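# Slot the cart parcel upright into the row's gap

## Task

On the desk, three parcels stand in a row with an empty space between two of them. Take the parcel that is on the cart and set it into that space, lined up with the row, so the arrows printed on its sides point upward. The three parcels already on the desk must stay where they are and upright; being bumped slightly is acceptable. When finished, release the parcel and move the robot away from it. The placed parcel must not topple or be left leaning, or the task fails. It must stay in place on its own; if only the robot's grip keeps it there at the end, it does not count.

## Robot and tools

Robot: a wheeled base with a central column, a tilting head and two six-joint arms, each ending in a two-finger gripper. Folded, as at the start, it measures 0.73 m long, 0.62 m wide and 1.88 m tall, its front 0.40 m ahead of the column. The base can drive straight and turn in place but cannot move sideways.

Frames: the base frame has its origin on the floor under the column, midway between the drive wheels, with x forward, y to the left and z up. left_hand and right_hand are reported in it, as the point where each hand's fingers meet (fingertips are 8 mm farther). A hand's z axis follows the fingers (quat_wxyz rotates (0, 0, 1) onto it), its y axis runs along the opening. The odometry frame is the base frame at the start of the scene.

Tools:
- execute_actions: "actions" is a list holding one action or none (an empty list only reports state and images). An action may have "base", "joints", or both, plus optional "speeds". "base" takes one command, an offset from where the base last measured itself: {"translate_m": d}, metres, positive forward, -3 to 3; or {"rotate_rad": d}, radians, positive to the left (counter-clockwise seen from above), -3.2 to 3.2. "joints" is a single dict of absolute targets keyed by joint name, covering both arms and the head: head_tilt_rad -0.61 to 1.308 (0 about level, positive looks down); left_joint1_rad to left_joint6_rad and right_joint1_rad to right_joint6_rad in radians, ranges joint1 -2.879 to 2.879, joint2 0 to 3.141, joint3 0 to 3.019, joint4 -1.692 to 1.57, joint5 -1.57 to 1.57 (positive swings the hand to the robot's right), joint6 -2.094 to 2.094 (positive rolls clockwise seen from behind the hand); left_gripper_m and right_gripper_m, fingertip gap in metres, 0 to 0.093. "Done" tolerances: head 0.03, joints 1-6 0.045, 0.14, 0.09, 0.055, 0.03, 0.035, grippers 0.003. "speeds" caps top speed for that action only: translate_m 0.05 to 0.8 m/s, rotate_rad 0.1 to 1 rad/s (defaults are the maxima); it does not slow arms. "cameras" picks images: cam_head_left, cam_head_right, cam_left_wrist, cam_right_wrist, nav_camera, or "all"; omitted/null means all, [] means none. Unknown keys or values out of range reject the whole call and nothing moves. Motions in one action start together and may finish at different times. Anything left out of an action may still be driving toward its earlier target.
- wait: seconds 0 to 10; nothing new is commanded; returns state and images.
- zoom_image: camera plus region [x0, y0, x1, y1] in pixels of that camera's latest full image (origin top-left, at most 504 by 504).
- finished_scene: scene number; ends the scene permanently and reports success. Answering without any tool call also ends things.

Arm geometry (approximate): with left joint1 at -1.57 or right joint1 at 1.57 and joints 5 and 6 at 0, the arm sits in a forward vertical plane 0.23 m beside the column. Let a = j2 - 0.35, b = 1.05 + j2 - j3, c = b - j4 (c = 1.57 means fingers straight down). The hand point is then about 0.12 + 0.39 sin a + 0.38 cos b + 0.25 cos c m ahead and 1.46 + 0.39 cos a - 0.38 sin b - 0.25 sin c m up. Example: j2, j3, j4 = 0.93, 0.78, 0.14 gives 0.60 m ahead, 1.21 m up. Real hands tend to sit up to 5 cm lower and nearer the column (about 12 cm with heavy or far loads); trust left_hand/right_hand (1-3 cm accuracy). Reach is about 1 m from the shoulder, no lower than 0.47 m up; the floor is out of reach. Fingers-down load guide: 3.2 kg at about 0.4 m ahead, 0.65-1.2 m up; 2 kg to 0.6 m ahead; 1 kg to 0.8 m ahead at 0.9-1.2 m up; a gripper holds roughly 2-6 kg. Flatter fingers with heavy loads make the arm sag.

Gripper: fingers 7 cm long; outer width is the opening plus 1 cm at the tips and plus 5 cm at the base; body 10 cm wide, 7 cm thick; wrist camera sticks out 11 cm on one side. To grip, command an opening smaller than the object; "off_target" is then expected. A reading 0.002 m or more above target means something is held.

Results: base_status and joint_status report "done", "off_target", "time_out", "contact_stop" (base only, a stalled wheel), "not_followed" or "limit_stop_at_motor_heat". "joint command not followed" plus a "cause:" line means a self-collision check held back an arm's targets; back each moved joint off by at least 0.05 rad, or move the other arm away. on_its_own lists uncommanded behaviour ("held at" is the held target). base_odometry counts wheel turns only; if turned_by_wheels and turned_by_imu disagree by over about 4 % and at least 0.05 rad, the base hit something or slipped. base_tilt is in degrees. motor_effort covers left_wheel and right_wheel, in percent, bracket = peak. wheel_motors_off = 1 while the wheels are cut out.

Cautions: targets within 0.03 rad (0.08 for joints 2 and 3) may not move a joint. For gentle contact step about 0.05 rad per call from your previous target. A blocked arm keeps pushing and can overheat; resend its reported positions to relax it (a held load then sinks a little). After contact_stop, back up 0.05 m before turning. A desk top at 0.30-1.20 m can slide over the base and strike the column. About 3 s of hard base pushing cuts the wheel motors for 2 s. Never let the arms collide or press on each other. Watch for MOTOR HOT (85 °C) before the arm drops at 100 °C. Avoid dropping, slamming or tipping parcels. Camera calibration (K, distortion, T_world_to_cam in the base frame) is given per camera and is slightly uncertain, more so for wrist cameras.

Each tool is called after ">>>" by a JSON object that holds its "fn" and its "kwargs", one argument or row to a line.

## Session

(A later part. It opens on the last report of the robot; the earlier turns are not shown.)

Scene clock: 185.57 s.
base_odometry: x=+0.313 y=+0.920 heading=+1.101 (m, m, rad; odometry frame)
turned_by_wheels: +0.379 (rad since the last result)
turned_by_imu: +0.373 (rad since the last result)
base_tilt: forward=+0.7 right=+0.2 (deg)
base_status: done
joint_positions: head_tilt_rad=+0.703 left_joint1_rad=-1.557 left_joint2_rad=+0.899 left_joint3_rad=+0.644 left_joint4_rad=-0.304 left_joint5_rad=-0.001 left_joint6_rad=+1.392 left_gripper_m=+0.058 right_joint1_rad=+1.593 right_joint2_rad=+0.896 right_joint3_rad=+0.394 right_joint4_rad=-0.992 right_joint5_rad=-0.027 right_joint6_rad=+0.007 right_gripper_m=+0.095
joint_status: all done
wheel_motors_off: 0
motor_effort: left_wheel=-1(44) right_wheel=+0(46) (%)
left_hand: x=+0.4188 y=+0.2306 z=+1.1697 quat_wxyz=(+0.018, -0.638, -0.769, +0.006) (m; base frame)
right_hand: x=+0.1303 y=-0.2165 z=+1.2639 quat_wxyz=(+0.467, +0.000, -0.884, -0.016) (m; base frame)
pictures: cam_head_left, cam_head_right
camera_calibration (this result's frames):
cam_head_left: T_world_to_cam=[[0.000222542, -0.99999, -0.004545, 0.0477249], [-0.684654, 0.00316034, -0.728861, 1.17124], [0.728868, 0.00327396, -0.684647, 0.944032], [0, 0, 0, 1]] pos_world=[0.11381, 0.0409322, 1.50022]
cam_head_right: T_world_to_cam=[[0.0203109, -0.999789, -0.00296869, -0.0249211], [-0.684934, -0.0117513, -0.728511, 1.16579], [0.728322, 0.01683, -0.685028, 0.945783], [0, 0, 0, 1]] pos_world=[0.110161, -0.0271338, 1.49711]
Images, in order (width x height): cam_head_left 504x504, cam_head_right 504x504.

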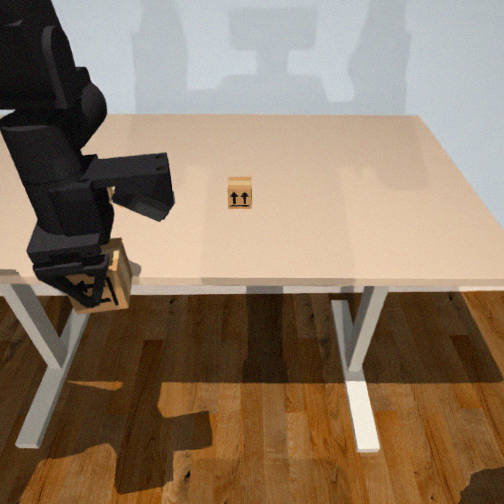

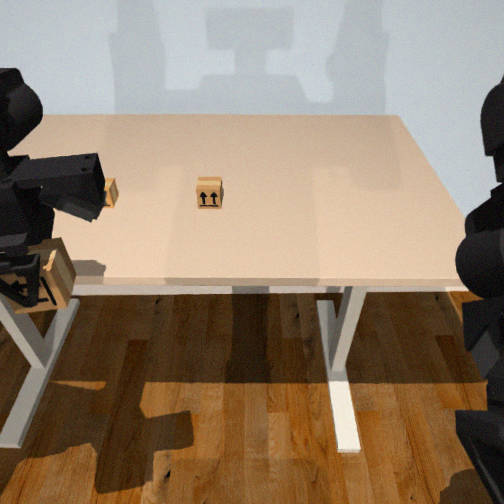

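>>> {"fn": "execute_actions", "kwargs": {
  "actions": [
    {"joints":{"left_joint2_rad":1.6,"left_joint3_rad":1.77,"left_joint4_rad":-0.68,"left_joint6_rad":1.5}}
  ],
  "cameras": ["cam_head_right","cam_left_wrist"]
}}

Scene clock: 205.50 s.
base_odometry: x=+0.313 y=+0.920 heading=+1.101 (m, m, rad; odometry frame)
turned_by_wheels: +0.000 (rad since the last result)
turned_by_imu: +0.000 (rad since the last result)
base_tilt: forward=+0.6 right=+0.2 (deg)
base_status: not commanded
joint_positions: head_tilt_rad=+0.703 left_joint1_rad=-1.557 left_joint2_rad=+1.597 left_joint3_rad=+1.756 left_joint4_rad=-0.674 left_joint5_rad=-0.001 left_joint6_rad=+1.492 left_gripper_m=+0.058 right_joint1_rad=+1.593 right_joint2_rad=+0.896 right_joint3_rad=+0.394 right_joint4_rad=-0.992 right_joint5_rad=-0.027 right_joint6_rad=+0.007 right_gripper_m=+0.095
joint_status: all done
wheel_motors_off: 0
motor_effort: left_wheel=-5(5) right_wheel=+1(0) (%)
left_hand: x=+0.7321 y=+0.2344 z=+1.0350 quat_wxyz=(+0.001, -0.676, -0.737, -0.008) (m; base frame)
right_hand: x=+0.1303 y=-0.2165 z=+1.2639 quat_wxyz=(+0.467, +0.000, -0.884, -0.016) (m; base frame)
pictures: cam_head_right, cam_left_wrist
camera_calibration (this result's frames):
cam_head_right: T_world_to_cam=[[0.0203107, -0.999789, -0.00296979, -0.0249194], [-0.684973, -0.0117513, -0.728474, 1.16574], [0.728285, 0.01683, -0.685067, 0.945846], [0, 0, 0, 1]] pos_world=[0.110158, -0.0271338, 1.4971]
cam_left_wrist: T_world_to_cam=[[-0.996124, -0.08778, 0.00561575, 0.742607], [-0.0664251, 0.792569, 0.606154, -0.763271], [-0.057659, 0.603431, -0.795328, 0.847509], [0, 0, 0, 1]] pos_world=[0.737895, 0.158718, 1.13254]
Images, in order (width x height): cam_head_right 504x504, cam_left_wrist 504x504.

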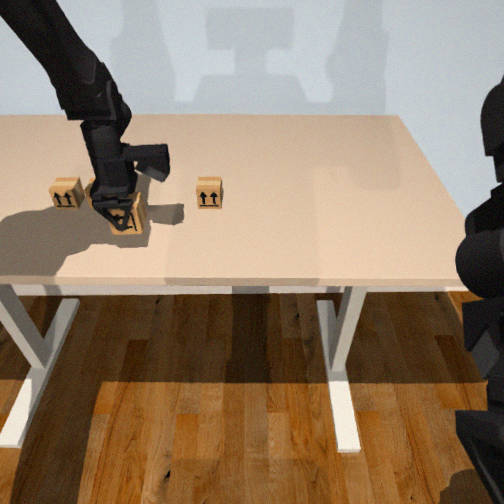

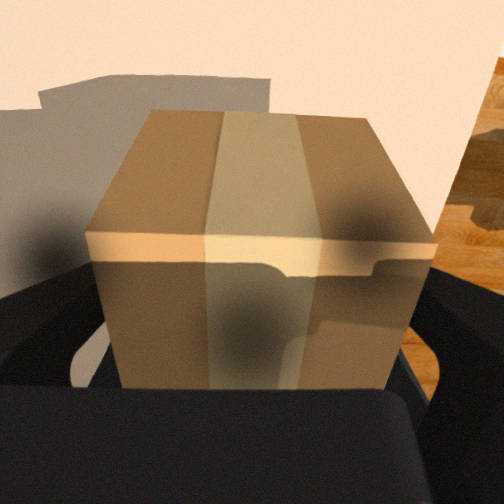

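>>> {"fn": "execute_actions", "kwargs": {
  "actions": [
    {"joints":{"left_joint2_rad":1.67,"left_joint4_rad":-0.61}}
  ],
  "cameras": ["cam_head_right"]
}}

>>> {"fn": "zoom_image", "kwargs": {
  "camera": "cam_head_right",
  "region": [30,140,250,300]
}}

Scene clock: 216.83 s.
base_odometry: x=+0.313 y=+0.920 heading=+1.101 (m, m, rad; odometry frame)
turned_by_wheels: +0.000 (rad since the last result)
turned_by_imu: +0.000 (rad since the last result)
base_tilt: forward=+0.8 right=+0.1 (deg)
base_status: not commanded
joint_positions: head_tilt_rad=+0.703 left_joint1_rad=-1.557 left_joint2_rad=+1.680 left_joint3_rad=+1.756 left_joint4_rad=-0.613 left_joint5_rad=-0.001 left_joint6_rad=+1.492 left_gripper_m=+0.058 right_joint1_rad=+1.593 right_joint2_rad=+0.896 right_joint3_rad=+0.394 right_joint4_rad=-0.992 right_joint5_rad=-0.027 right_joint6_rad=+0.007 right_gripper_m=+0.095
joint_status: all done
wheel_motors_off: 0
motor_effort: left_wheel=-5(5) right_wheel=+1(0) (%)
left_hand: x=+0.7101 y=+0.2349 z=+0.9855 quat_wxyz=(+0.009, -0.676, -0.737, +0.000) (m; base frame)
right_hand: x=+0.1303 y=-0.2165 z=+1.2639 quat_wxyz=(+0.467, +0.000, -0.884, -0.016) (m; base frame)
pictures: cam_head_right
camera_calibration (this result's frames):
cam_head_right: T_world_to_cam=[[0.0203106, -0.999789, -0.00297012, -0.0249189], [-0.684985, -0.0117513, -0.728463, 1.16572], [0.728274, 0.01683, -0.685079, 0.945865], [0, 0, 0, 1]] pos_world=[0.110158, -0.0271338, 1.4971]
Images, in order (width x height): cam_head_right 504x504.

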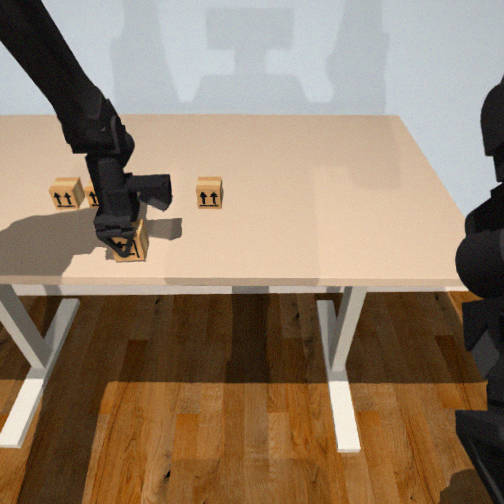

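Region (30, 140, 250, 300) of cam_head_right's 504x504 image, scaled by 2.291, with more detail than that image has; it fills the top 367 rows of this view, and the rest is white.

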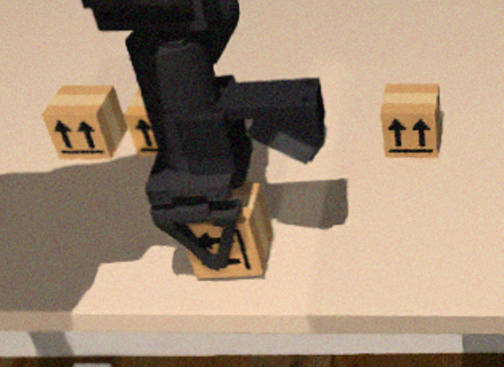

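>>> {"fn": "execute_actions", "kwargs": {
  "actions": [
    {"base":{"translate_m":0.06},"joints":{"left_joint2_rad":1.72,"left_joint4_rad":-0.57}}
  ],
  "cameras": ["cam_head_right","cam_left_wrist"]
}}

Scene clock: 239.70 s.
base_odometry: x=+0.340 y=+0.973 heading=+1.102 (m, m, rad; odometry frame)
turned_by_wheels: +0.001 (rad since the last result)
turned_by_imu: +0.001 (rad since the last result)
base_tilt: forward=+0.6 right=+0.3 (deg)
base_status: done
joint_positions: head_tilt_rad=+0.704 left_joint1_rad=-1.557 left_joint2_rad=+1.690 left_joint3_rad=+1.757 left_joint4_rad=-0.577 left_joint5_rad=-0.002 left_joint6_rad=+1.492 left_gripper_m=+0.058 right_joint1_rad=+1.593 right_joint2_rad=+0.896 right_joint3_rad=+0.394 right_joint4_rad=-0.992 right_joint5_rad=-0.027 right_joint6_rad=+0.007 right_gripper_m=+0.095
joint_status: all done
wheel_motors_off: 0
motor_effort: left_wheel=+1(46) right_wheel=-1(63) (%)
left_hand: x=+0.7150 y=+0.2346 z=+0.9798 quat_wxyz=(-0.001, -0.676, -0.737, -0.010) (m; base frame)
right_hand: x=+0.1303 y=-0.2165 z=+1.2639 quat_wxyz=(+0.467, +0.000, -0.884, -0.016) (m; base frame)
pictures: cam_head_right, cam_left_wrist
camera_calibration (this result's frames):
cam_head_right: T_world_to_cam=[[0.0203083, -0.999789, -0.00298579, -0.0248946], [-0.685547, -0.0117513, -0.727934, 1.16493], [0.727746, 0.01683, -0.685641, 0.946756], [0, 0, 0, 1]] pos_world=[0.110125, -0.0271338, 1.49706]
cam_left_wrist: T_world_to_cam=[[-0.996211, -0.0869716, 0.00026301, 0.730984], [-0.0690102, 0.792306, 0.606209, -0.729217], [-0.0529313, 0.603893, -0.795306, 0.798956], [0, 0, 0, 1]] pos_world=[0.720181, 0.158854, 1.07728]
Images, in order (width x height): cam_head_right 504x504, cam_left_wrist 504x504.

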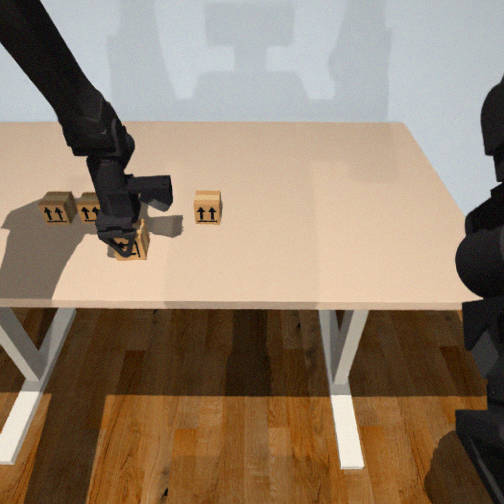

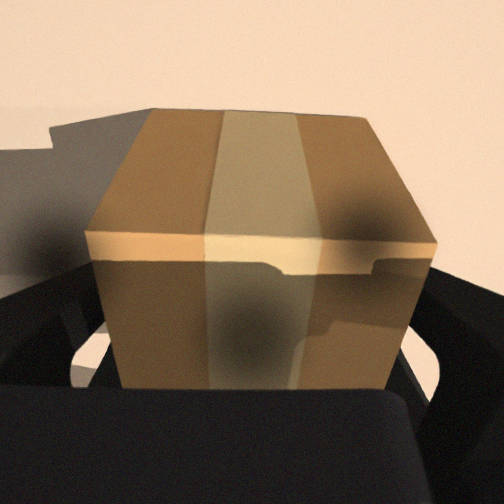

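>>> {"fn": "execute_actions", "kwargs": {
  "actions": [
    {"joints":{"left_gripper_m":0.085}}
  ],
  "cameras": []
}}

>>> {"fn": "execute_actions", "kwargs": {
  "actions": [
    {"joints":{"left_joint2_rad":1.52,"left_joint3_rad":1.66,"left_joint4_rad":-0.64}}
  ],
  "cameras": []
}}

>>> {"fn": "execute_actions", "kwargs": {
  "actions": [
    {"joints":{"left_joint6_rad":-1.65}}
  ],
  "cameras": ["cam_head_right","cam_left_wrist"]
}}

Scene clock: 248.50 s.
base_odometry: x=+0.340 y=+0.973 heading=+1.102 (m, m, rad; odometry frame)
turned_by_wheels: +0.000 (rad since the last result)
turned_by_imu: +0.000 (rad since the last result)
base_tilt: forward=+0.5 right=+0.1 (deg)
base_status: not commanded
joint_positions: head_tilt_rad=+0.704 left_joint1_rad=-1.557 left_joint2_rad=+1.706 left_joint3_rad=+1.757 left_joint4_rad=-0.577 left_joint5_rad=-0.002 left_joint6_rad=+1.492 left_gripper_m=+0.085 right_joint1_rad=+1.593 right_joint2_rad=+0.896 right_joint3_rad=+0.394 right_joint4_rad=-0.992 right_joint5_rad=-0.027 right_joint6_rad=+0.007 right_gripper_m=+0.095
joint_status: all done
wheel_motors_off: 0
motor_effort: left_wheel=+1(1) right_wheel=+0(0) (%)
left_hand: x=+0.7076 y=+0.2346 z=+0.9706 quat_wxyz=(+0.005, -0.676, -0.737, -0.004) (m; base frame)
right_hand: x=+0.1303 y=-0.2165 z=+1.2639 quat_wxyz=(+0.467, +0.000, -0.884, -0.016) (m; base frame)
pictures: none
No camera images: the call's "cameras" was empty. Leave "cameras" out to get every camera's image.

Scene clock: 249.70 s.
base_odometry: x=+0.340 y=+0.973 heading=+1.102 (m, m, rad; odometry frame)
turned_by_wheels: +0.000 (rad since the last result)
turned_by_imu: +0.000 (rad since the last result)
base_tilt: forward=+0.6 right=+0.2 (deg)
base_status: not commanded
joint_positions: head_tilt_rad=+0.704 left_joint1_rad=-1.557 left_joint2_rad=+1.505 left_joint3_rad=+1.647 left_joint4_rad=-0.642 left_joint5_rad=-0.002 left_joint6_rad=+1.493 left_gripper_m=+0.085 right_joint1_rad=+1.593 right_joint2_rad=+0.896 right_joint3_rad=+0.394 right_joint4_rad=-0.992 right_joint5_rad=-0.027 right_joint6_rad=+0.007 right_gripper_m=+0.095
joint_status: all done
wheel_motors_off: 0
motor_effort: left_wheel=+2(3) right_wheel=+0(1) (%)
left_hand: x=+0.7179 y=+0.2336 z=+1.0640 quat_wxyz=(-0.004, -0.676, -0.736, -0.013) (m; base frame)
right_hand: x=+0.1303 y=-0.2165 z=+1.2639 quat_wxyz=(+0.467, +0.000, -0.884, -0.016) (m; base frame)
pictures: none
No camera images: the call's "cameras" was empty. Leave "cameras" out to get every camera's image.

Scene clock: 252.03 s.
base_odometry: x=+0.340 y=+0.973 heading=+1.102 (m, m, rad; odometry frame)
turned_by_wheels: +0.000 (rad since the last result)
turned_by_imu: +0.000 (rad since the last result)
base_tilt: forward=+0.6 right=+0.2 (deg)
base_status: not commanded
joint_positions: head_tilt_rad=+0.704 left_joint1_rad=-1.557 left_joint2_rad=+1.505 left_joint3_rad=+1.647 left_joint4_rad=-0.642 left_joint5_rad=-0.002 left_joint6_rad=-1.642 left_gripper_m=+0.085 right_joint1_rad=+1.593 right_joint2_rad=+0.896 right_joint3_rad=+0.394 right_joint4_rad=-0.992 right_joint5_rad=-0.027 right_joint6_rad=+0.007 right_gripper_m=+0.095
joint_status: all done
wheel_motors_off: 0
motor_effort: left_wheel=+2(3) right_wheel=+0(0) (%)
left_hand: x=+0.7179 y=+0.2336 z=+1.0640 quat_wxyz=(-0.013, +0.734, -0.679, +0.004) (m; base frame)
right_hand: x=+0.1303 y=-0.2165 z=+1.2639 quat_wxyz=(+0.467, +0.000, -0.884, -0.016) (m; base frame)
pictures: cam_head_right, cam_left_wrist
camera_calibration (this result's frames):
cam_head_right: T_world_to_cam=[[0.0203083, -0.999789, -0.00298578, -0.0248947], [-0.685546, -0.0117513, -0.727934, 1.16493], [0.727746, 0.01683, -0.685641, 0.946756], [0, 0, 0, 1]] pos_world=[0.110125, -0.0271338, 1.49706]
cam_left_wrist: T_world_to_cam=[[0.996049, 0.0794617, 0.039649, -0.777319], [0.0411973, -0.808991, 0.586376, -0.463201], [0.0786701, -0.582426, -0.809068, 1.06401], [0, 0, 0, 1]] pos_world=[0.709625, 0.306749, 1.16329]
Images, in order (width x height): cam_head_right 504x504, cam_left_wrist 504x504.

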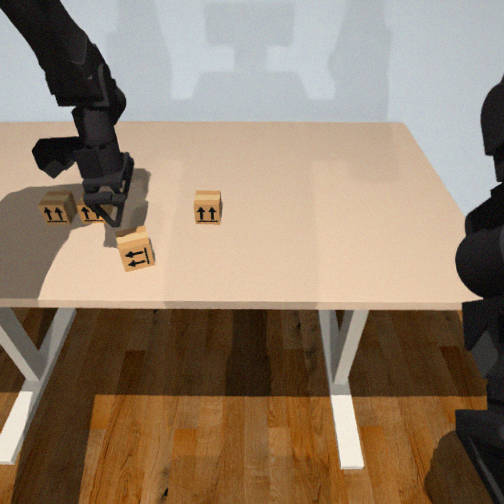

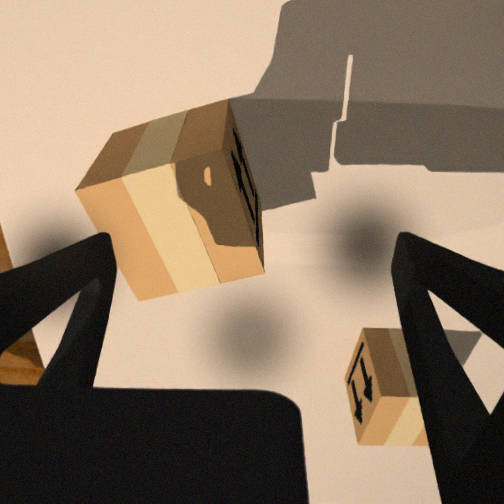

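>>> {"fn": "execute_actions", "kwargs": {
  "actions": [
    {"base":{"translate_m":-0.025},"joints":{"left_joint6_rad":-1.95,"left_joint1_rad":-1.595,"left_gripper_m":0.093,"left_joint2_rad":1.57,"left_joint3_rad":1.69}}
  ],
  "cameras": ["cam_left_wrist"]
}}

Scene clock: 261.67 s.
base_odometry: x=+0.329 y=+0.951 heading=+1.101 (m, m, rad; odometry frame)
turned_by_wheels: -0.001 (rad since the last result)
turned_by_imu: -0.001 (rad since the last result)
base_tilt: forward=+0.8 right=+0.2 (deg)
base_status: done
joint_positions: head_tilt_rad=+0.704 left_joint1_rad=-1.598 left_joint2_rad=+1.569 left_joint3_rad=+1.675 left_joint4_rad=-0.642 left_joint5_rad=-0.001 left_joint6_rad=-1.942 left_gripper_m=+0.093 right_joint1_rad=+1.593 right_joint2_rad=+0.895 right_joint3_rad=+0.393 right_joint4_rad=-0.992 right_joint5_rad=-0.027 right_joint6_rad=+0.007 right_gripper_m=+0.095
joint_status: all done
wheel_motors_off: 0
motor_effort: left_wheel=-1(59) right_wheel=+1(48) (%)
left_hand: x=+0.7075 y=+0.2061 z=+1.0332 quat_wxyz=(+0.013, +0.821, -0.570, +0.001) (m; base frame)
right_hand: x=+0.1301 y=-0.2165 z=+1.2641 quat_wxyz=(+0.467, +0.000, -0.884, -0.016) (m; base frame)
pictures: cam_left_wrist
camera_calibration (this result's frames):
cam_left_wrist: T_world_to_cam=[[0.936095, 0.351729, -0.00358429, -0.732519], [0.280911, -0.741409, 0.609427, -0.674331], [0.211696, -0.571489, -0.792834, 0.91073], [0, 0, 0, 1]] pos_world=[0.682337, 0.278165, 1.13039]
Images, in order (width x height): cam_left_wrist 504x504.

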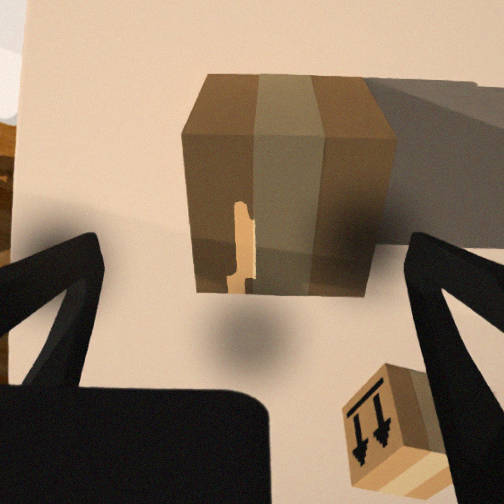

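>>> {"fn": "execute_actions", "kwargs": {
  "actions": [
    {"base":{"rotate_rad":0.016}}
  ],
  "cameras": []
}}

>>> {"fn": "execute_actions", "kwargs": {
  "actions": [
    {"joints":{"left_joint2_rad":1.71,"left_joint3_rad":1.84}}
  ],
  "cameras": ["cam_left_wrist"]
}}

Scene clock: 275.17 s.
base_odometry: x=+0.329 y=+0.951 heading=+1.115 (m, m, rad; odometry frame)
turned_by_wheels: +0.014 (rad since the last result)
turned_by_imu: +0.014 (rad since the last result)
base_tilt: forward=+0.6 right=+0.3 (deg)
base_status: done
joint_positions: head_tilt_rad=+0.704 left_joint1_rad=-1.592 left_joint2_rad=+1.569 left_joint3_rad=+1.675 left_joint4_rad=-0.642 left_joint5_rad=-0.001 left_joint6_rad=-1.942 left_gripper_m=+0.093 right_joint1_rad=+1.593 right_joint2_rad=+0.895 right_joint3_rad=+0.393 right_joint4_rad=-0.992 right_joint5_rad=-0.027 right_joint6_rad=+0.007 right_gripper_m=+0.095
joint_status: not commanded
wheel_motors_off: 0
motor_effort: left_wheel=-2(49) right_wheel=+1(38) (%)
left_hand: x=+0.7075 y=+0.2105 z=+1.0331 quat_wxyz=(+0.010, +0.822, -0.569, +0.000) (m; base frame)
right_hand: x=+0.1301 y=-0.2165 z=+1.2641 quat_wxyz=(+0.467, +0.000, -0.884, -0.016) (m; base frame)
pictures: none
No camera images: the call's "cameras" was empty. Leave "cameras" out to get every camera's image.

Scene clock: 276.10 s.
base_odometry: x=+0.329 y=+0.951 heading=+1.115 (m, m, rad; odometry frame)
turned_by_wheels: +0.000 (rad since the last result)
turned_by_imu: +0.000 (rad since the last result)
base_tilt: forward=+0.6 right=+0.2 (deg)
base_status: not commanded
joint_positions: head_tilt_rad=+0.704 left_joint1_rad=-1.592 left_joint2_rad=+1.714 left_joint3_rad=+1.817 left_joint4_rad=-0.641 left_joint5_rad=-0.001 left_joint6_rad=-1.942 left_gripper_m=+0.093 right_joint1_rad=+1.593 right_joint2_rad=+0.895 right_joint3_rad=+0.393 right_joint4_rad=-0.992 right_joint5_rad=-0.027 right_joint6_rad=+0.007 right_gripper_m=+0.095
joint_status: all done
wheel_motors_off: 0
motor_effort: left_wheel=-2(3) right_wheel=+1(1) (%)
left_hand: x=+0.7209 y=+0.2093 z=+0.9786 quat_wxyz=(+0.011, +0.822, -0.569, -0.001) (m; base frame)
right_hand: x=+0.1301 y=-0.2165 z=+1.2641 quat_wxyz=(+0.467, +0.000, -0.884, -0.016) (m; base frame)
pictures: cam_left_wrist
camera_calibration (this result's frames):
cam_left_wrist: T_world_to_cam=[[0.934958, 0.354729, -0.00458076, -0.745246], [0.28513, -0.743708, 0.604648, -0.640324], [0.211079, -0.566626, -0.79648, 0.869422], [0, 0, 0, 1]] pos_world=[0.695832, 0.280783, 1.07623]
Images, in order (width x height): cam_left_wrist 504x504.

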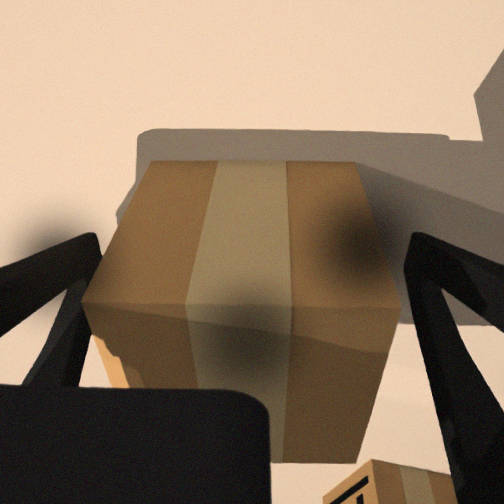

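>>> {"fn": "execute_actions", "kwargs": {
  "actions": [
    {"joints":{"left_gripper_m":0.045}}
  ],
  "cameras": []
}}

>>> {"fn": "execute_actions", "kwargs": {
  "actions": [
    {"joints":{"left_joint2_rad":1.55}}
  ],
  "cameras": []
}}

>>> {"fn": "execute_actions", "kwargs": {
  "actions": [
    {"base":{"translate_m":-0.45},"joints":{"left_joint6_rad":0,"head_tilt_rad":0.55}}
  ],
  "cameras": []
}}

>>> {"fn": "execute_actions", "kwargs": {
  "actions": [
    {"joints":{"left_joint2_rad":2.08,"left_joint3_rad":1.98,"left_joint4_rad":1.13}}
  ],
  "cameras": ["cam_left_wrist","cam_head_right"]
}}

Scene clock: 288.47 s.
base_odometry: x=+0.329 y=+0.951 heading=+1.115 (m, m, rad; odometry frame)
turned_by_wheels: +0.000 (rad since the last result)
turned_by_imu: +0.000 (rad since the last result)
base_tilt: forward=+0.5 right=+0.2 (deg)
base_status: not commanded
joint_positions: head_tilt_rad=+0.704 left_joint1_rad=-1.592 left_joint2_rad=+1.714 left_joint3_rad=+1.817 left_joint4_rad=-0.641 left_joint5_rad=-0.001 left_joint6_rad=-1.942 left_gripper_m=+0.058 right_joint1_rad=+1.593 right_joint2_rad=+0.895 right_joint3_rad=+0.393 right_joint4_rad=-0.992 right_joint5_rad=-0.027 right_joint6_rad=+0.007 right_gripper_m=+0.095
joint_status: left_gripper_m off_target (ended at +0.058, target +0.045)
wheel_motors_off: 0
motor_effort: left_wheel=-2(2) right_wheel=+2(1) (%)
left_hand: x=+0.7209 y=+0.2093 z=+0.9786 quat_wxyz=(+0.011, +0.822, -0.569, -0.001) (m; base frame)
right_hand: x=+0.1301 y=-0.2165 z=+1.2641 quat_wxyz=(+0.467, +0.000, -0.884, -0.016) (m; base frame)
pictures: none
No camera images: the call's "cameras" was empty. Leave "cameras" out to get every camera's image.

Scene clock: 289.73 s.
base_odometry: x=+0.329 y=+0.951 heading=+1.115 (m, m, rad; odometry frame)
turned_by_wheels: +0.000 (rad since the last result)
turned_by_imu: +0.000 (rad since the last result)
base_tilt: forward=+0.7 right=+0.3 (deg)
base_status: not commanded
joint_positions: head_tilt_rad=+0.704 left_joint1_rad=-1.592 left_joint2_rad=+1.545 left_joint3_rad=+1.826 left_joint4_rad=-0.641 left_joint5_rad=-0.001 left_joint6_rad=-1.942 left_gripper_m=+0.058 right_joint1_rad=+1.593 right_joint2_rad=+0.895 right_joint3_rad=+0.393 right_joint4_rad=-0.992 right_joint5_rad=-0.027 right_joint6_rad=+0.007 right_gripper_m=+0.095
joint_status: all done
wheel_motors_off: 0
motor_effort: left_wheel=-2(3) right_wheel=+1(2) (%)
left_hand: x=+0.7974 y=+0.2105 z=+1.0888 quat_wxyz=(-0.039, +0.820, -0.566, +0.072) (m; base frame)
right_hand: x=+0.1301 y=-0.2165 z=+1.2641 quat_wxyz=(+0.467, +0.000, -0.884, -0.016) (m; base frame)
pictures: none
No camera images: the call's "cameras" was empty. Leave "cameras" out to get every camera's image.

Scene clock: 292.23 s.
base_odometry: x=+0.131 y=+0.547 heading=+1.116 (m, m, rad; odometry frame)
turned_by_wheels: +0.000 (rad since the last result)
turned_by_imu: +0.001 (rad since the last result)
base_tilt: forward=+0.6 right=+0.3 (deg)
base_status: done
joint_positions: head_tilt_rad=+0.567 left_joint1_rad=-1.593 left_joint2_rad=+1.545 left_joint3_rad=+1.825 left_joint4_rad=-0.642 left_joint5_rad=-0.001 left_joint6_rad=-0.008 left_gripper_m=+0.058 right_joint1_rad=+1.593 right_joint2_rad=+0.894 right_joint3_rad=+0.392 right_joint4_rad=-0.992 right_joint5_rad=-0.027 right_joint6_rad=+0.007 right_gripper_m=+0.095
joint_status: all done
wheel_motors_off: 0
motor_effort: left_wheel=+0(66) right_wheel=+0(64) (%)
left_hand: x=+0.7969 y=+0.2097 z=+1.0884 quat_wxyz=(-0.081, -0.001, -0.997, +0.010) (m; base frame)
right_hand: x=+0.1294 y=-0.2165 z=+1.2644 quat_wxyz=(+0.467, +0.000, -0.884, -0.016) (m; base frame)
pictures: none
No camera images: the call's "cameras" was empty. Leave "cameras" out to get every camera's image.

Scene clock: 294.27 s.
base_odometry: x=+0.131 y=+0.547 heading=+1.116 (m, m, rad; odometry frame)
turned_by_wheels: +0.000 (rad since the last result)
turned_by_imu: +0.000 (rad since the last result)
base_tilt: forward=+0.6 right=+0.2 (deg)
base_status: not commanded
joint_positions: head_tilt_rad=+0.567 left_joint1_rad=-1.593 left_joint2_rad=+2.071 left_joint3_rad=+1.968 left_joint4_rad=+1.115 left_joint5_rad=-0.001 left_joint6_rad=-0.008 left_gripper_m=+0.058 right_joint1_rad=+1.593 right_joint2_rad=+0.894 right_joint3_rad=+0.392 right_joint4_rad=-0.992 right_joint5_rad=-0.027 right_joint6_rad=+0.007 right_gripper_m=+0.095
joint_status: all done
wheel_motors_off: 0
motor_effort: left_wheel=+0(1) right_wheel=+0(1) (%)
left_hand: x=+0.9058 y=+0.2076 z=+1.0399 quat_wxyz=(-0.694, +0.006, -0.719, +0.013) (m; base frame)
right_hand: x=+0.1294 y=-0.2165 z=+1.2644 quat_wxyz=(+0.467, +0.000, -0.884, -0.016) (m; base frame)
pictures: cam_head_right, cam_left_wrist
camera_calibration (this result's frames):
cam_head_right: T_world_to_cam=[[0.0205257, -0.999789, -0.000203105, -0.0291908], [-0.580455, -0.0117513, -0.814207, 1.29254], [0.814033, 0.01683, -0.580574, 0.780639], [0, 0, 0, 1]] pos_world=[0.115395, -0.0271338, 1.50561]
cam_left_wrist: T_world_to_cam=[[-0.0251371, -0.999256, 0.029266, 0.198285], [-0.624178, -0.00717936, -0.781249, 1.38054], [0.780877, -0.0379055, -0.623533, 0.0725155], [0, 0, 0, 1]] pos_world=[0.810061, 0.210797, 1.11796]
Images, in order (width x height): cam_head_right 504x504, cam_left_wrist 504x504.

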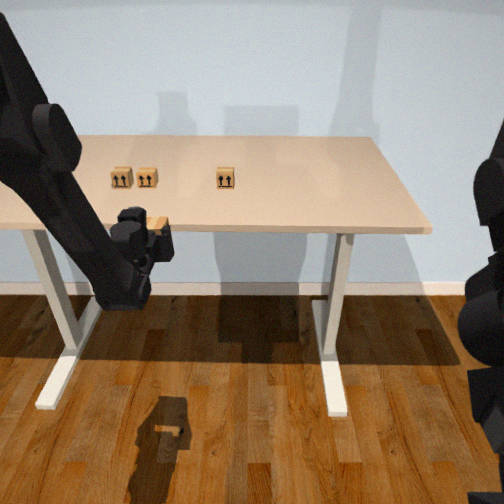

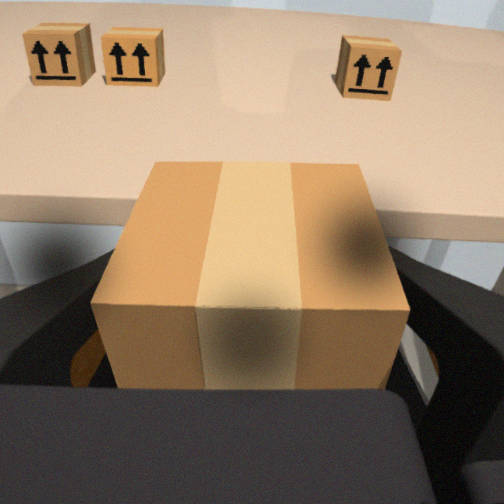

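>>> {"fn": "execute_actions", "kwargs": {
  "actions": [
    {"base":{"translate_m":0.365},"joints":{"head_tilt_rad":0.65}}
  ],
  "cameras": []
}}

>>> {"fn": "execute_actions", "kwargs": {
  "actions": [
    {"joints":{"left_joint2_rad":2.11,"left_joint4_rad":1.16}}
  ],
  "cameras": ["cam_left_wrist","cam_head_right"]
}}

Scene clock: 305.97 s.
base_odometry: x=+0.292 y=+0.875 heading=+1.116 (m, m, rad; odometry frame)
turned_by_wheels: +0.000 (rad since the last result)
turned_by_imu: +0.000 (rad since the last result)
base_tilt: forward=+0.5 right=+0.1 (deg)
base_status: done
joint_positions: head_tilt_rad=+0.654 left_joint1_rad=-1.594 left_joint2_rad=+2.075 left_joint3_rad=+1.968 left_joint4_rad=+1.115 left_joint5_rad=-0.001 left_joint6_rad=-0.008 left_gripper_m=+0.058 right_joint1_rad=+1.593 right_joint2_rad=+0.894 right_joint3_rad=+0.394 right_joint4_rad=-0.992 right_joint5_rad=-0.027 right_joint6_rad=+0.007 right_gripper_m=+0.095
joint_status: all done
wheel_motors_off: 0
motor_effort: left_wheel=+1(47) right_wheel=+1(54) (%)
left_hand: x=+0.9039 y=+0.2069 z=+1.0363 quat_wxyz=(-0.693, +0.006, -0.721, +0.013) (m; base frame)
right_hand: x=+0.1308 y=-0.2165 z=+1.2639 quat_wxyz=(+0.466, +0.000, -0.885, -0.016) (m; base frame)
pictures: none
No camera images: the call's "cameras" was empty. Leave "cameras" out to get every camera's image.

Scene clock: 306.70 s.
base_odometry: x=+0.292 y=+0.875 heading=+1.116 (m, m, rad; odometry frame)
turned_by_wheels: +0.000 (rad since the last result)
turned_by_imu: +0.000 (rad since the last result)
base_tilt: forward=+0.6 right=+0.2 (deg)
base_status: not commanded
joint_positions: head_tilt_rad=+0.654 left_joint1_rad=-1.594 left_joint2_rad=+2.106 left_joint3_rad=+1.968 left_joint4_rad=+1.144 left_joint5_rad=-0.001 left_joint6_rad=-0.008 left_gripper_m=+0.058 right_joint1_rad=+1.593 right_joint2_rad=+0.894 right_joint3_rad=+0.394 right_joint4_rad=-0.992 right_joint5_rad=-0.027 right_joint6_rad=+0.007 right_gripper_m=+0.095
joint_status: all done
wheel_motors_off: 0
motor_effort: left_wheel=+1(1) right_wheel=+1(1) (%)
left_hand: x=+0.8911 y=+0.2067 z=+1.0197 quat_wxyz=(-0.692, +0.006, -0.722, +0.013) (m; base frame)
right_hand: x=+0.1308 y=-0.2165 z=+1.2639 quat_wxyz=(+0.466, +0.000, -0.885, -0.016) (m; base frame)
pictures: cam_head_right, cam_left_wrist
camera_calibration (this result's frames):
cam_head_right: T_world_to_cam=[[0.0204319, -0.999789, -0.00196964, -0.0264657], [-0.648404, -0.0117513, -0.761206, 1.21432], [0.761022, 0.01683, -0.648508, 0.887907], [0, 0, 0, 1]] pos_world=[0.112191, -0.0271338, 1.50011]
cam_left_wrist: T_world_to_cam=[[-0.0254527, -0.999225, 0.0300171, 0.197192], [-0.629234, -0.00731875, -0.777181, 1.356], [0.776799, -0.0386691, -0.62856, 0.080329], [0, 0, 0, 1]] pos_world=[0.795864, 0.21007, 1.09843]
Images, in order (width x height): cam_head_right 504x504, cam_left_wrist 504x504.

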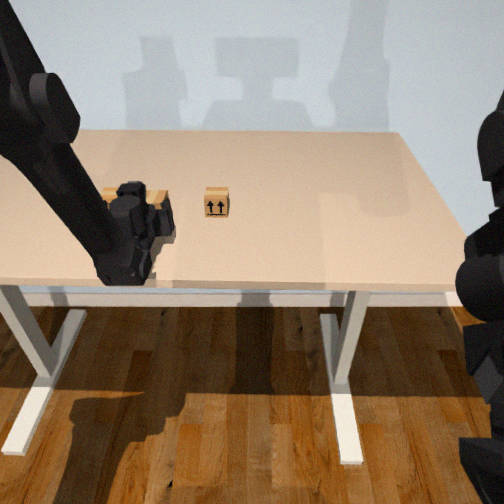

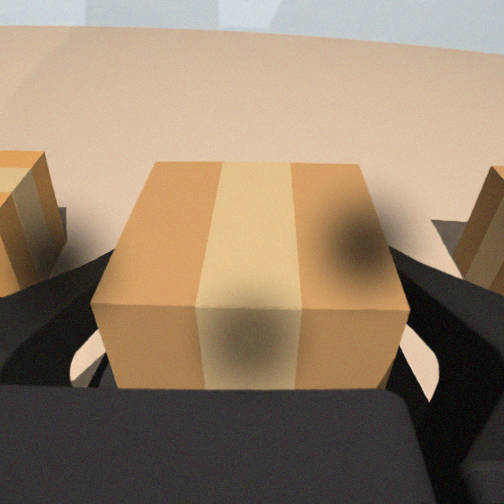

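>>> {"fn": "execute_actions", "kwargs": {
  "actions": [
    {"base":{"translate_m":0.025},"joints":{"left_joint2_rad":2.15,"left_joint4_rad":1.21}}
  ],
  "cameras": ["cam_left_wrist"]
}}

Scene clock: 312.67 s.
base_odometry: x=+0.303 y=+0.897 heading=+1.117 (m, m, rad; odometry frame)
turned_by_wheels: +0.001 (rad since the last result)
turned_by_imu: +0.001 (rad since the last result)
base_tilt: forward=+0.5 right=+0.2 (deg)
base_status: done
joint_positions: head_tilt_rad=+0.654 left_joint1_rad=-1.595 left_joint2_rad=+2.146 left_joint3_rad=+1.968 left_joint4_rad=+1.194 left_joint5_rad=-0.001 left_joint6_rad=-0.008 left_gripper_m=+0.058 right_joint1_rad=+1.593 right_joint2_rad=+0.895 right_joint3_rad=+0.393 right_joint4_rad=-0.992 right_joint5_rad=-0.027 right_joint6_rad=+0.007 right_gripper_m=+0.095
joint_status: all done
wheel_motors_off: 0
motor_effort: left_wheel=+1(46) right_wheel=+0(53) (%)
left_hand: x=+0.8737 y=+0.2057 z=+1.0018 quat_wxyz=(-0.696, +0.006, -0.718, +0.014) (m; base frame)
right_hand: x=+0.1303 y=-0.2165 z=+1.2640 quat_wxyz=(+0.466, +0.000, -0.884, -0.016) (m; base frame)
pictures: cam_left_wrist
camera_calibration (this result's frames):
cam_left_wrist: T_world_to_cam=[[-0.0261321, -0.999182, 0.0308575, 0.195969], [-0.620902, -0.0079686, -0.783848, 1.33067], [0.783452, -0.0396431, -0.620186, 0.0685549], [0, 0, 0, 1]] pos_world=[0.777627, 0.20913, 1.07951]
Images, in order (width x height): cam_left_wrist 504x504.

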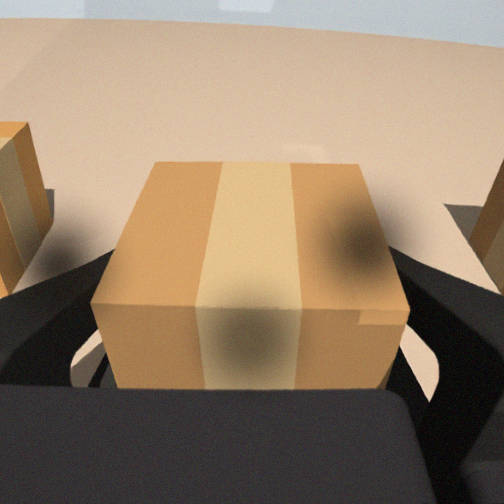

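>>> {"fn": "execute_actions", "kwargs": {
  "actions": [
    {"base":{"translate_m":0.035}}
  ],
  "cameras": ["cam_left_wrist","cam_head_right"]
}}

>>> {"fn": "zoom_image", "kwargs": {
  "camera": "cam_head_right",
  "region": [60,160,260,280]
}}

Scene clock: 325.00 s.
base_odometry: x=+0.318 y=+0.928 heading=+1.118 (m, m, rad; odometry frame)
turned_by_wheels: +0.001 (rad since the last result)
turned_by_imu: +0.001 (rad since the last result)
base_tilt: forward=+0.5 right=+0.2 (deg)
base_status: done
joint_positions: head_tilt_rad=+0.654 left_joint1_rad=-1.595 left_joint2_rad=+2.147 left_joint3_rad=+1.968 left_joint4_rad=+1.194 left_joint5_rad=-0.001 left_joint6_rad=-0.008 left_gripper_m=+0.058 right_joint1_rad=+1.593 right_joint2_rad=+0.895 right_joint3_rad=+0.395 right_joint4_rad=-0.992 right_joint5_rad=-0.027 right_joint6_rad=+0.007 right_gripper_m=+0.095
joint_status: not commanded
wheel_motors_off: 0
motor_effort: left_wheel=+0(48) right_wheel=-1(46) (%)
left_hand: x=+0.8730 y=+0.2057 z=+1.0007 quat_wxyz=(-0.695, +0.006, -0.719, +0.014) (m; base frame)
right_hand: x=+0.1313 y=-0.2165 z=+1.2636 quat_wxyz=(+0.465, +0.000, -0.885, -0.016) (m; base frame)
pictures: cam_head_right, cam_left_wrist
camera_calibration (this result's frames):
cam_head_right: T_world_to_cam=[[0.0204313, -0.999789, -0.00197596, -0.0264559], [-0.64864, -0.0117513, -0.761005, 1.21402], [0.760821, 0.01683, -0.648743, 0.88828], [0, 0, 0, 1]] pos_world=[0.112178, -0.0271338, 1.50009]
cam_left_wrist: T_world_to_cam=[[-0.0261168, -0.999182, 0.030879, 0.195936], [-0.622097, -0.00793442, -0.7829, 1.32943], [0.782504, -0.0396566, -0.621381, 0.070416], [0, 0, 0, 1]] pos_world=[0.777051, 0.209117, 1.07852]
Images, in order (width x height): cam_head_right 504x504, cam_left_wrist 504x504.

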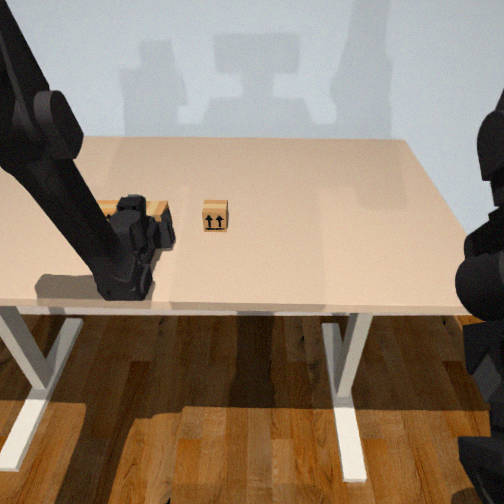

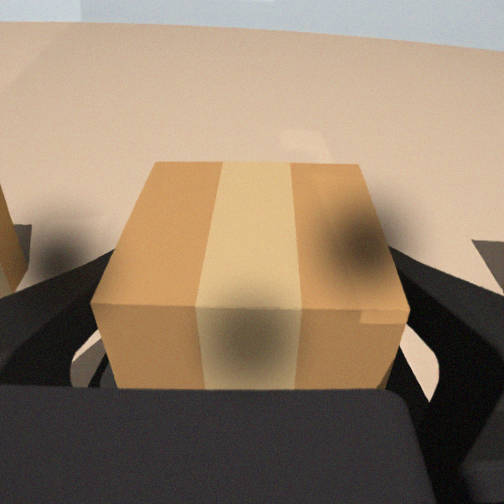

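Region (60, 160, 260, 280) of cam_head_right's 504x504 image, scaled by 2.520, with more detail than that image has; it fills the top 302 rows of this view, and the rest is white.

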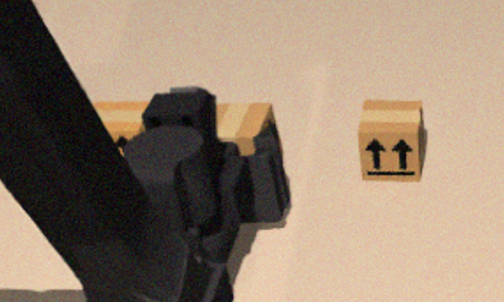

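>>> {"fn": "execute_actions", "kwargs": {
  "actions": [
    {"base":{"translate_m":0.022},"joints":{"left_joint2_rad":2.18,"left_joint4_rad":1.24}}
  ],
  "cameras": ["cam_left_wrist","cam_head_right"]
}}

>>> {"fn": "zoom_image", "kwargs": {
  "camera": "cam_head_right",
  "region": [60,160,260,280]
}}

Scene clock: 333.90 s.
base_odometry: x=+0.328 y=+0.948 heading=+1.119 (m, m, rad; odometry frame)
turned_by_wheels: +0.001 (rad since the last result)
turned_by_imu: +0.001 (rad since the last result)
base_tilt: forward=+0.5 right=+0.2 (deg)
base_status: done
joint_positions: head_tilt_rad=+0.654 left_joint1_rad=-1.595 left_joint2_rad=+2.166 left_joint3_rad=+1.968 left_joint4_rad=+1.238 left_joint5_rad=+0.000 left_joint6_rad=-0.002 left_gripper_m=+0.058 right_joint1_rad=+1.593 right_joint2_rad=+0.895 right_joint3_rad=+0.395 right_joint4_rad=-0.992 right_joint5_rad=-0.027 right_joint6_rad=+0.007 right_gripper_m=+0.095
joint_status: all done
wheel_motors_off: 0
motor_effort: left_wheel=+1(44) right_wheel=+0(48) (%)
left_hand: x=+0.8647 y=+0.2056 z=+0.9975 quat_wxyz=(-0.704, +0.004, -0.710, +0.012) (m; base frame)
right_hand: x=+0.1309 y=-0.2165 z=+1.2638 quat_wxyz=(+0.466, +0.000, -0.885, -0.016) (m; base frame)
pictures: cam_head_right, cam_left_wrist
camera_calibration (this result's frames):
cam_head_right: T_world_to_cam=[[0.0204313, -0.999789, -0.00197661, -0.0264549], [-0.648664, -0.0117513, -0.760984, 1.21399], [0.760801, 0.01683, -0.648767, 0.888318], [0, 0, 0, 1]] pos_world=[0.112177, -0.0271338, 1.50008]
cam_left_wrist: T_world_to_cam=[[-0.0271747, -0.999332, 0.0244264, 0.203101], [-0.602128, -0.00314133, -0.798393, 1.319], [0.797937, -0.0364039, -0.601641, 0.0412731], [0, 0, 0, 1]] pos_world=[0.766791, 0.208612, 1.07295]
Images, in order (width x height): cam_head_right 504x504, cam_left_wrist 504x504.

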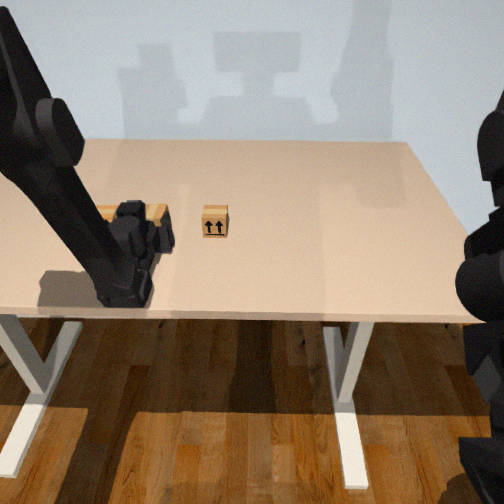

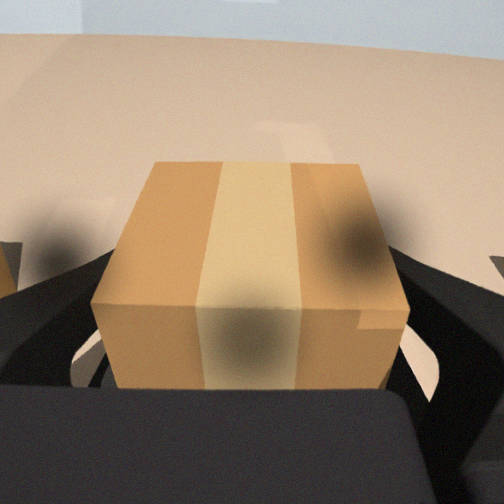

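Region (60, 160, 260, 280) of cam_head_right's 504x504 image, scaled by 2.520, with more detail than that image has; it fills the top 302 rows of this view, and the rest is white.

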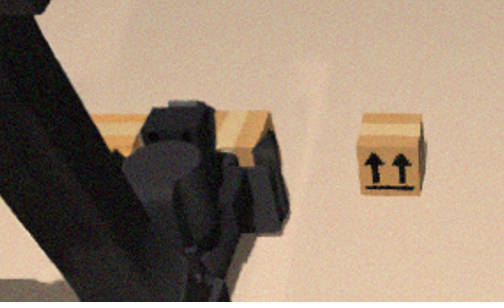

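Appears to be touching down. Release and back away.

>>> {"fn": "execute_actions", "kwargs": {
  "actions": [
    {"joints":{"left_gripper_m":0.075,"left_joint2_rad":2.166}}
  ],
  "cameras": []
}}

>>> {"fn": "execute_actions", "kwargs": {
  "actions": [
    {"base":{"translate_m":-0.35}}
  ],
  "cameras": ["cam_left_wrist","cam_head_right"]
}}

Scene clock: 341.07 s.
base_odometry: x=+0.328 y=+0.948 heading=+1.119 (m, m, rad; odometry frame)
turned_by_wheels: +0.000 (rad since the last result)
turned_by_imu: +0.000 (rad since the last result)
base_tilt: forward=+0.6 right=+0.2 (deg)
base_status: not commanded
joint_positions: head_tilt_rad=+0.654 left_joint1_rad=-1.595 left_joint2_rad=+2.166 left_joint3_rad=+1.968 left_joint4_rad=+1.238 left_joint5_rad=+0.000 left_joint6_rad=-0.002 left_gripper_m=+0.075 right_joint1_rad=+1.593 right_joint2_rad=+0.895 right_joint3_rad=+0.395 right_joint4_rad=-0.992 right_joint5_rad=-0.027 right_joint6_rad=+0.007 right_gripper_m=+0.095
joint_status: all done
wheel_motors_off: 0
motor_effort: left_wheel=+1(1) right_wheel=+0(1) (%)
left_hand: x=+0.8647 y=+0.2056 z=+0.9975 quat_wxyz=(-0.704, +0.004, -0.710, +0.012) (m; base frame)
right_hand: x=+0.1309 y=-0.2165 z=+1.2638 quat_wxyz=(+0.466, +0.000, -0.885, -0.016) (m; base frame)
pictures: none
No camera images: the call's "cameras" was empty. Leave "cameras" out to get every camera's image.

Scene clock: 343.20 s.
base_odometry: x=+0.175 y=+0.633 heading=+1.120 (m, m, rad; odometry frame)
turned_by_wheels: +0.001 (rad since the last result)
turned_by_imu: +0.002 (rad since the last result)
base_tilt: forward=+0.5 right=+0.2 (deg)
base_status: done
joint_positions: head_tilt_rad=+0.654 left_joint1_rad=-1.595 left_joint2_rad=+2.167 left_joint3_rad=+1.968 left_joint4_rad=+1.238 left_joint5_rad=+0.000 left_joint6_rad=-0.002 left_gripper_m=+0.075 right_joint1_rad=+1.593 right_joint2_rad=+0.894 right_joint3_rad=+0.392 right_joint4_rad=-0.992 right_joint5_rad=-0.027 right_joint6_rad=+0.007 right_gripper_m=+0.095
joint_status: not commanded
wheel_motors_off: 0
motor_effort: left_wheel=+0(50) right_wheel=-1(53) (%)
left_hand: x=+0.8641 y=+0.2053 z=+0.9967 quat_wxyz=(-0.704, +0.004, -0.710, +0.012) (m; base frame)
right_hand: x=+0.1295 y=-0.2165 z=+1.2644 quat_wxyz=(+0.467, +0.000, -0.884, -0.016) (m; base frame)
pictures: cam_head_right, cam_left_wrist
camera_calibration (this result's frames):
cam_head_right: T_world_to_cam=[[0.0204307, -0.999789, -0.00198269, -0.0264455], [-0.64889, -0.0117513, -0.760791, 1.2137], [0.760608, 0.01683, -0.648994, 0.888676], [0, 0, 0, 1]] pos_world=[0.112165, -0.0271338, 1.50007]
cam_left_wrist: T_world_to_cam=[[-0.0273612, -0.999319, 0.0247739, 0.202607], [-0.603042, -0.00326447, -0.797703, 1.31813], [0.79724, -0.0367658, -0.602542, 0.0427527], [0, 0, 0, 1]] pos_world=[0.766349, 0.208344, 1.07222]
Images, in order (width x height): cam_head_right 504x504, cam_left_wrist 504x504.

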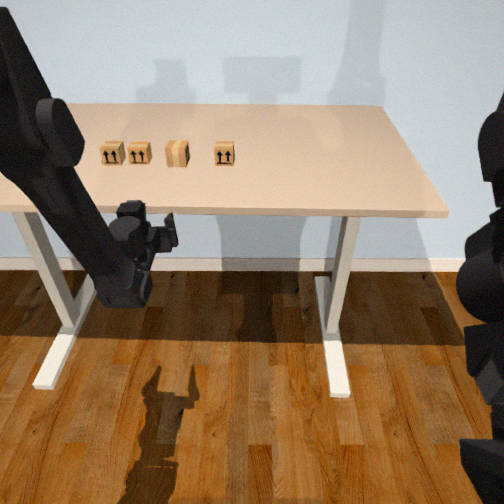

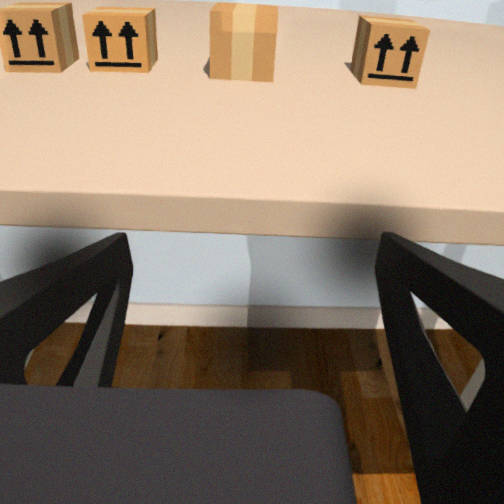

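>>> {"fn": "finished_scene", "kwargs": {
  "scene": 1
}}

The scene is finished: the task was done.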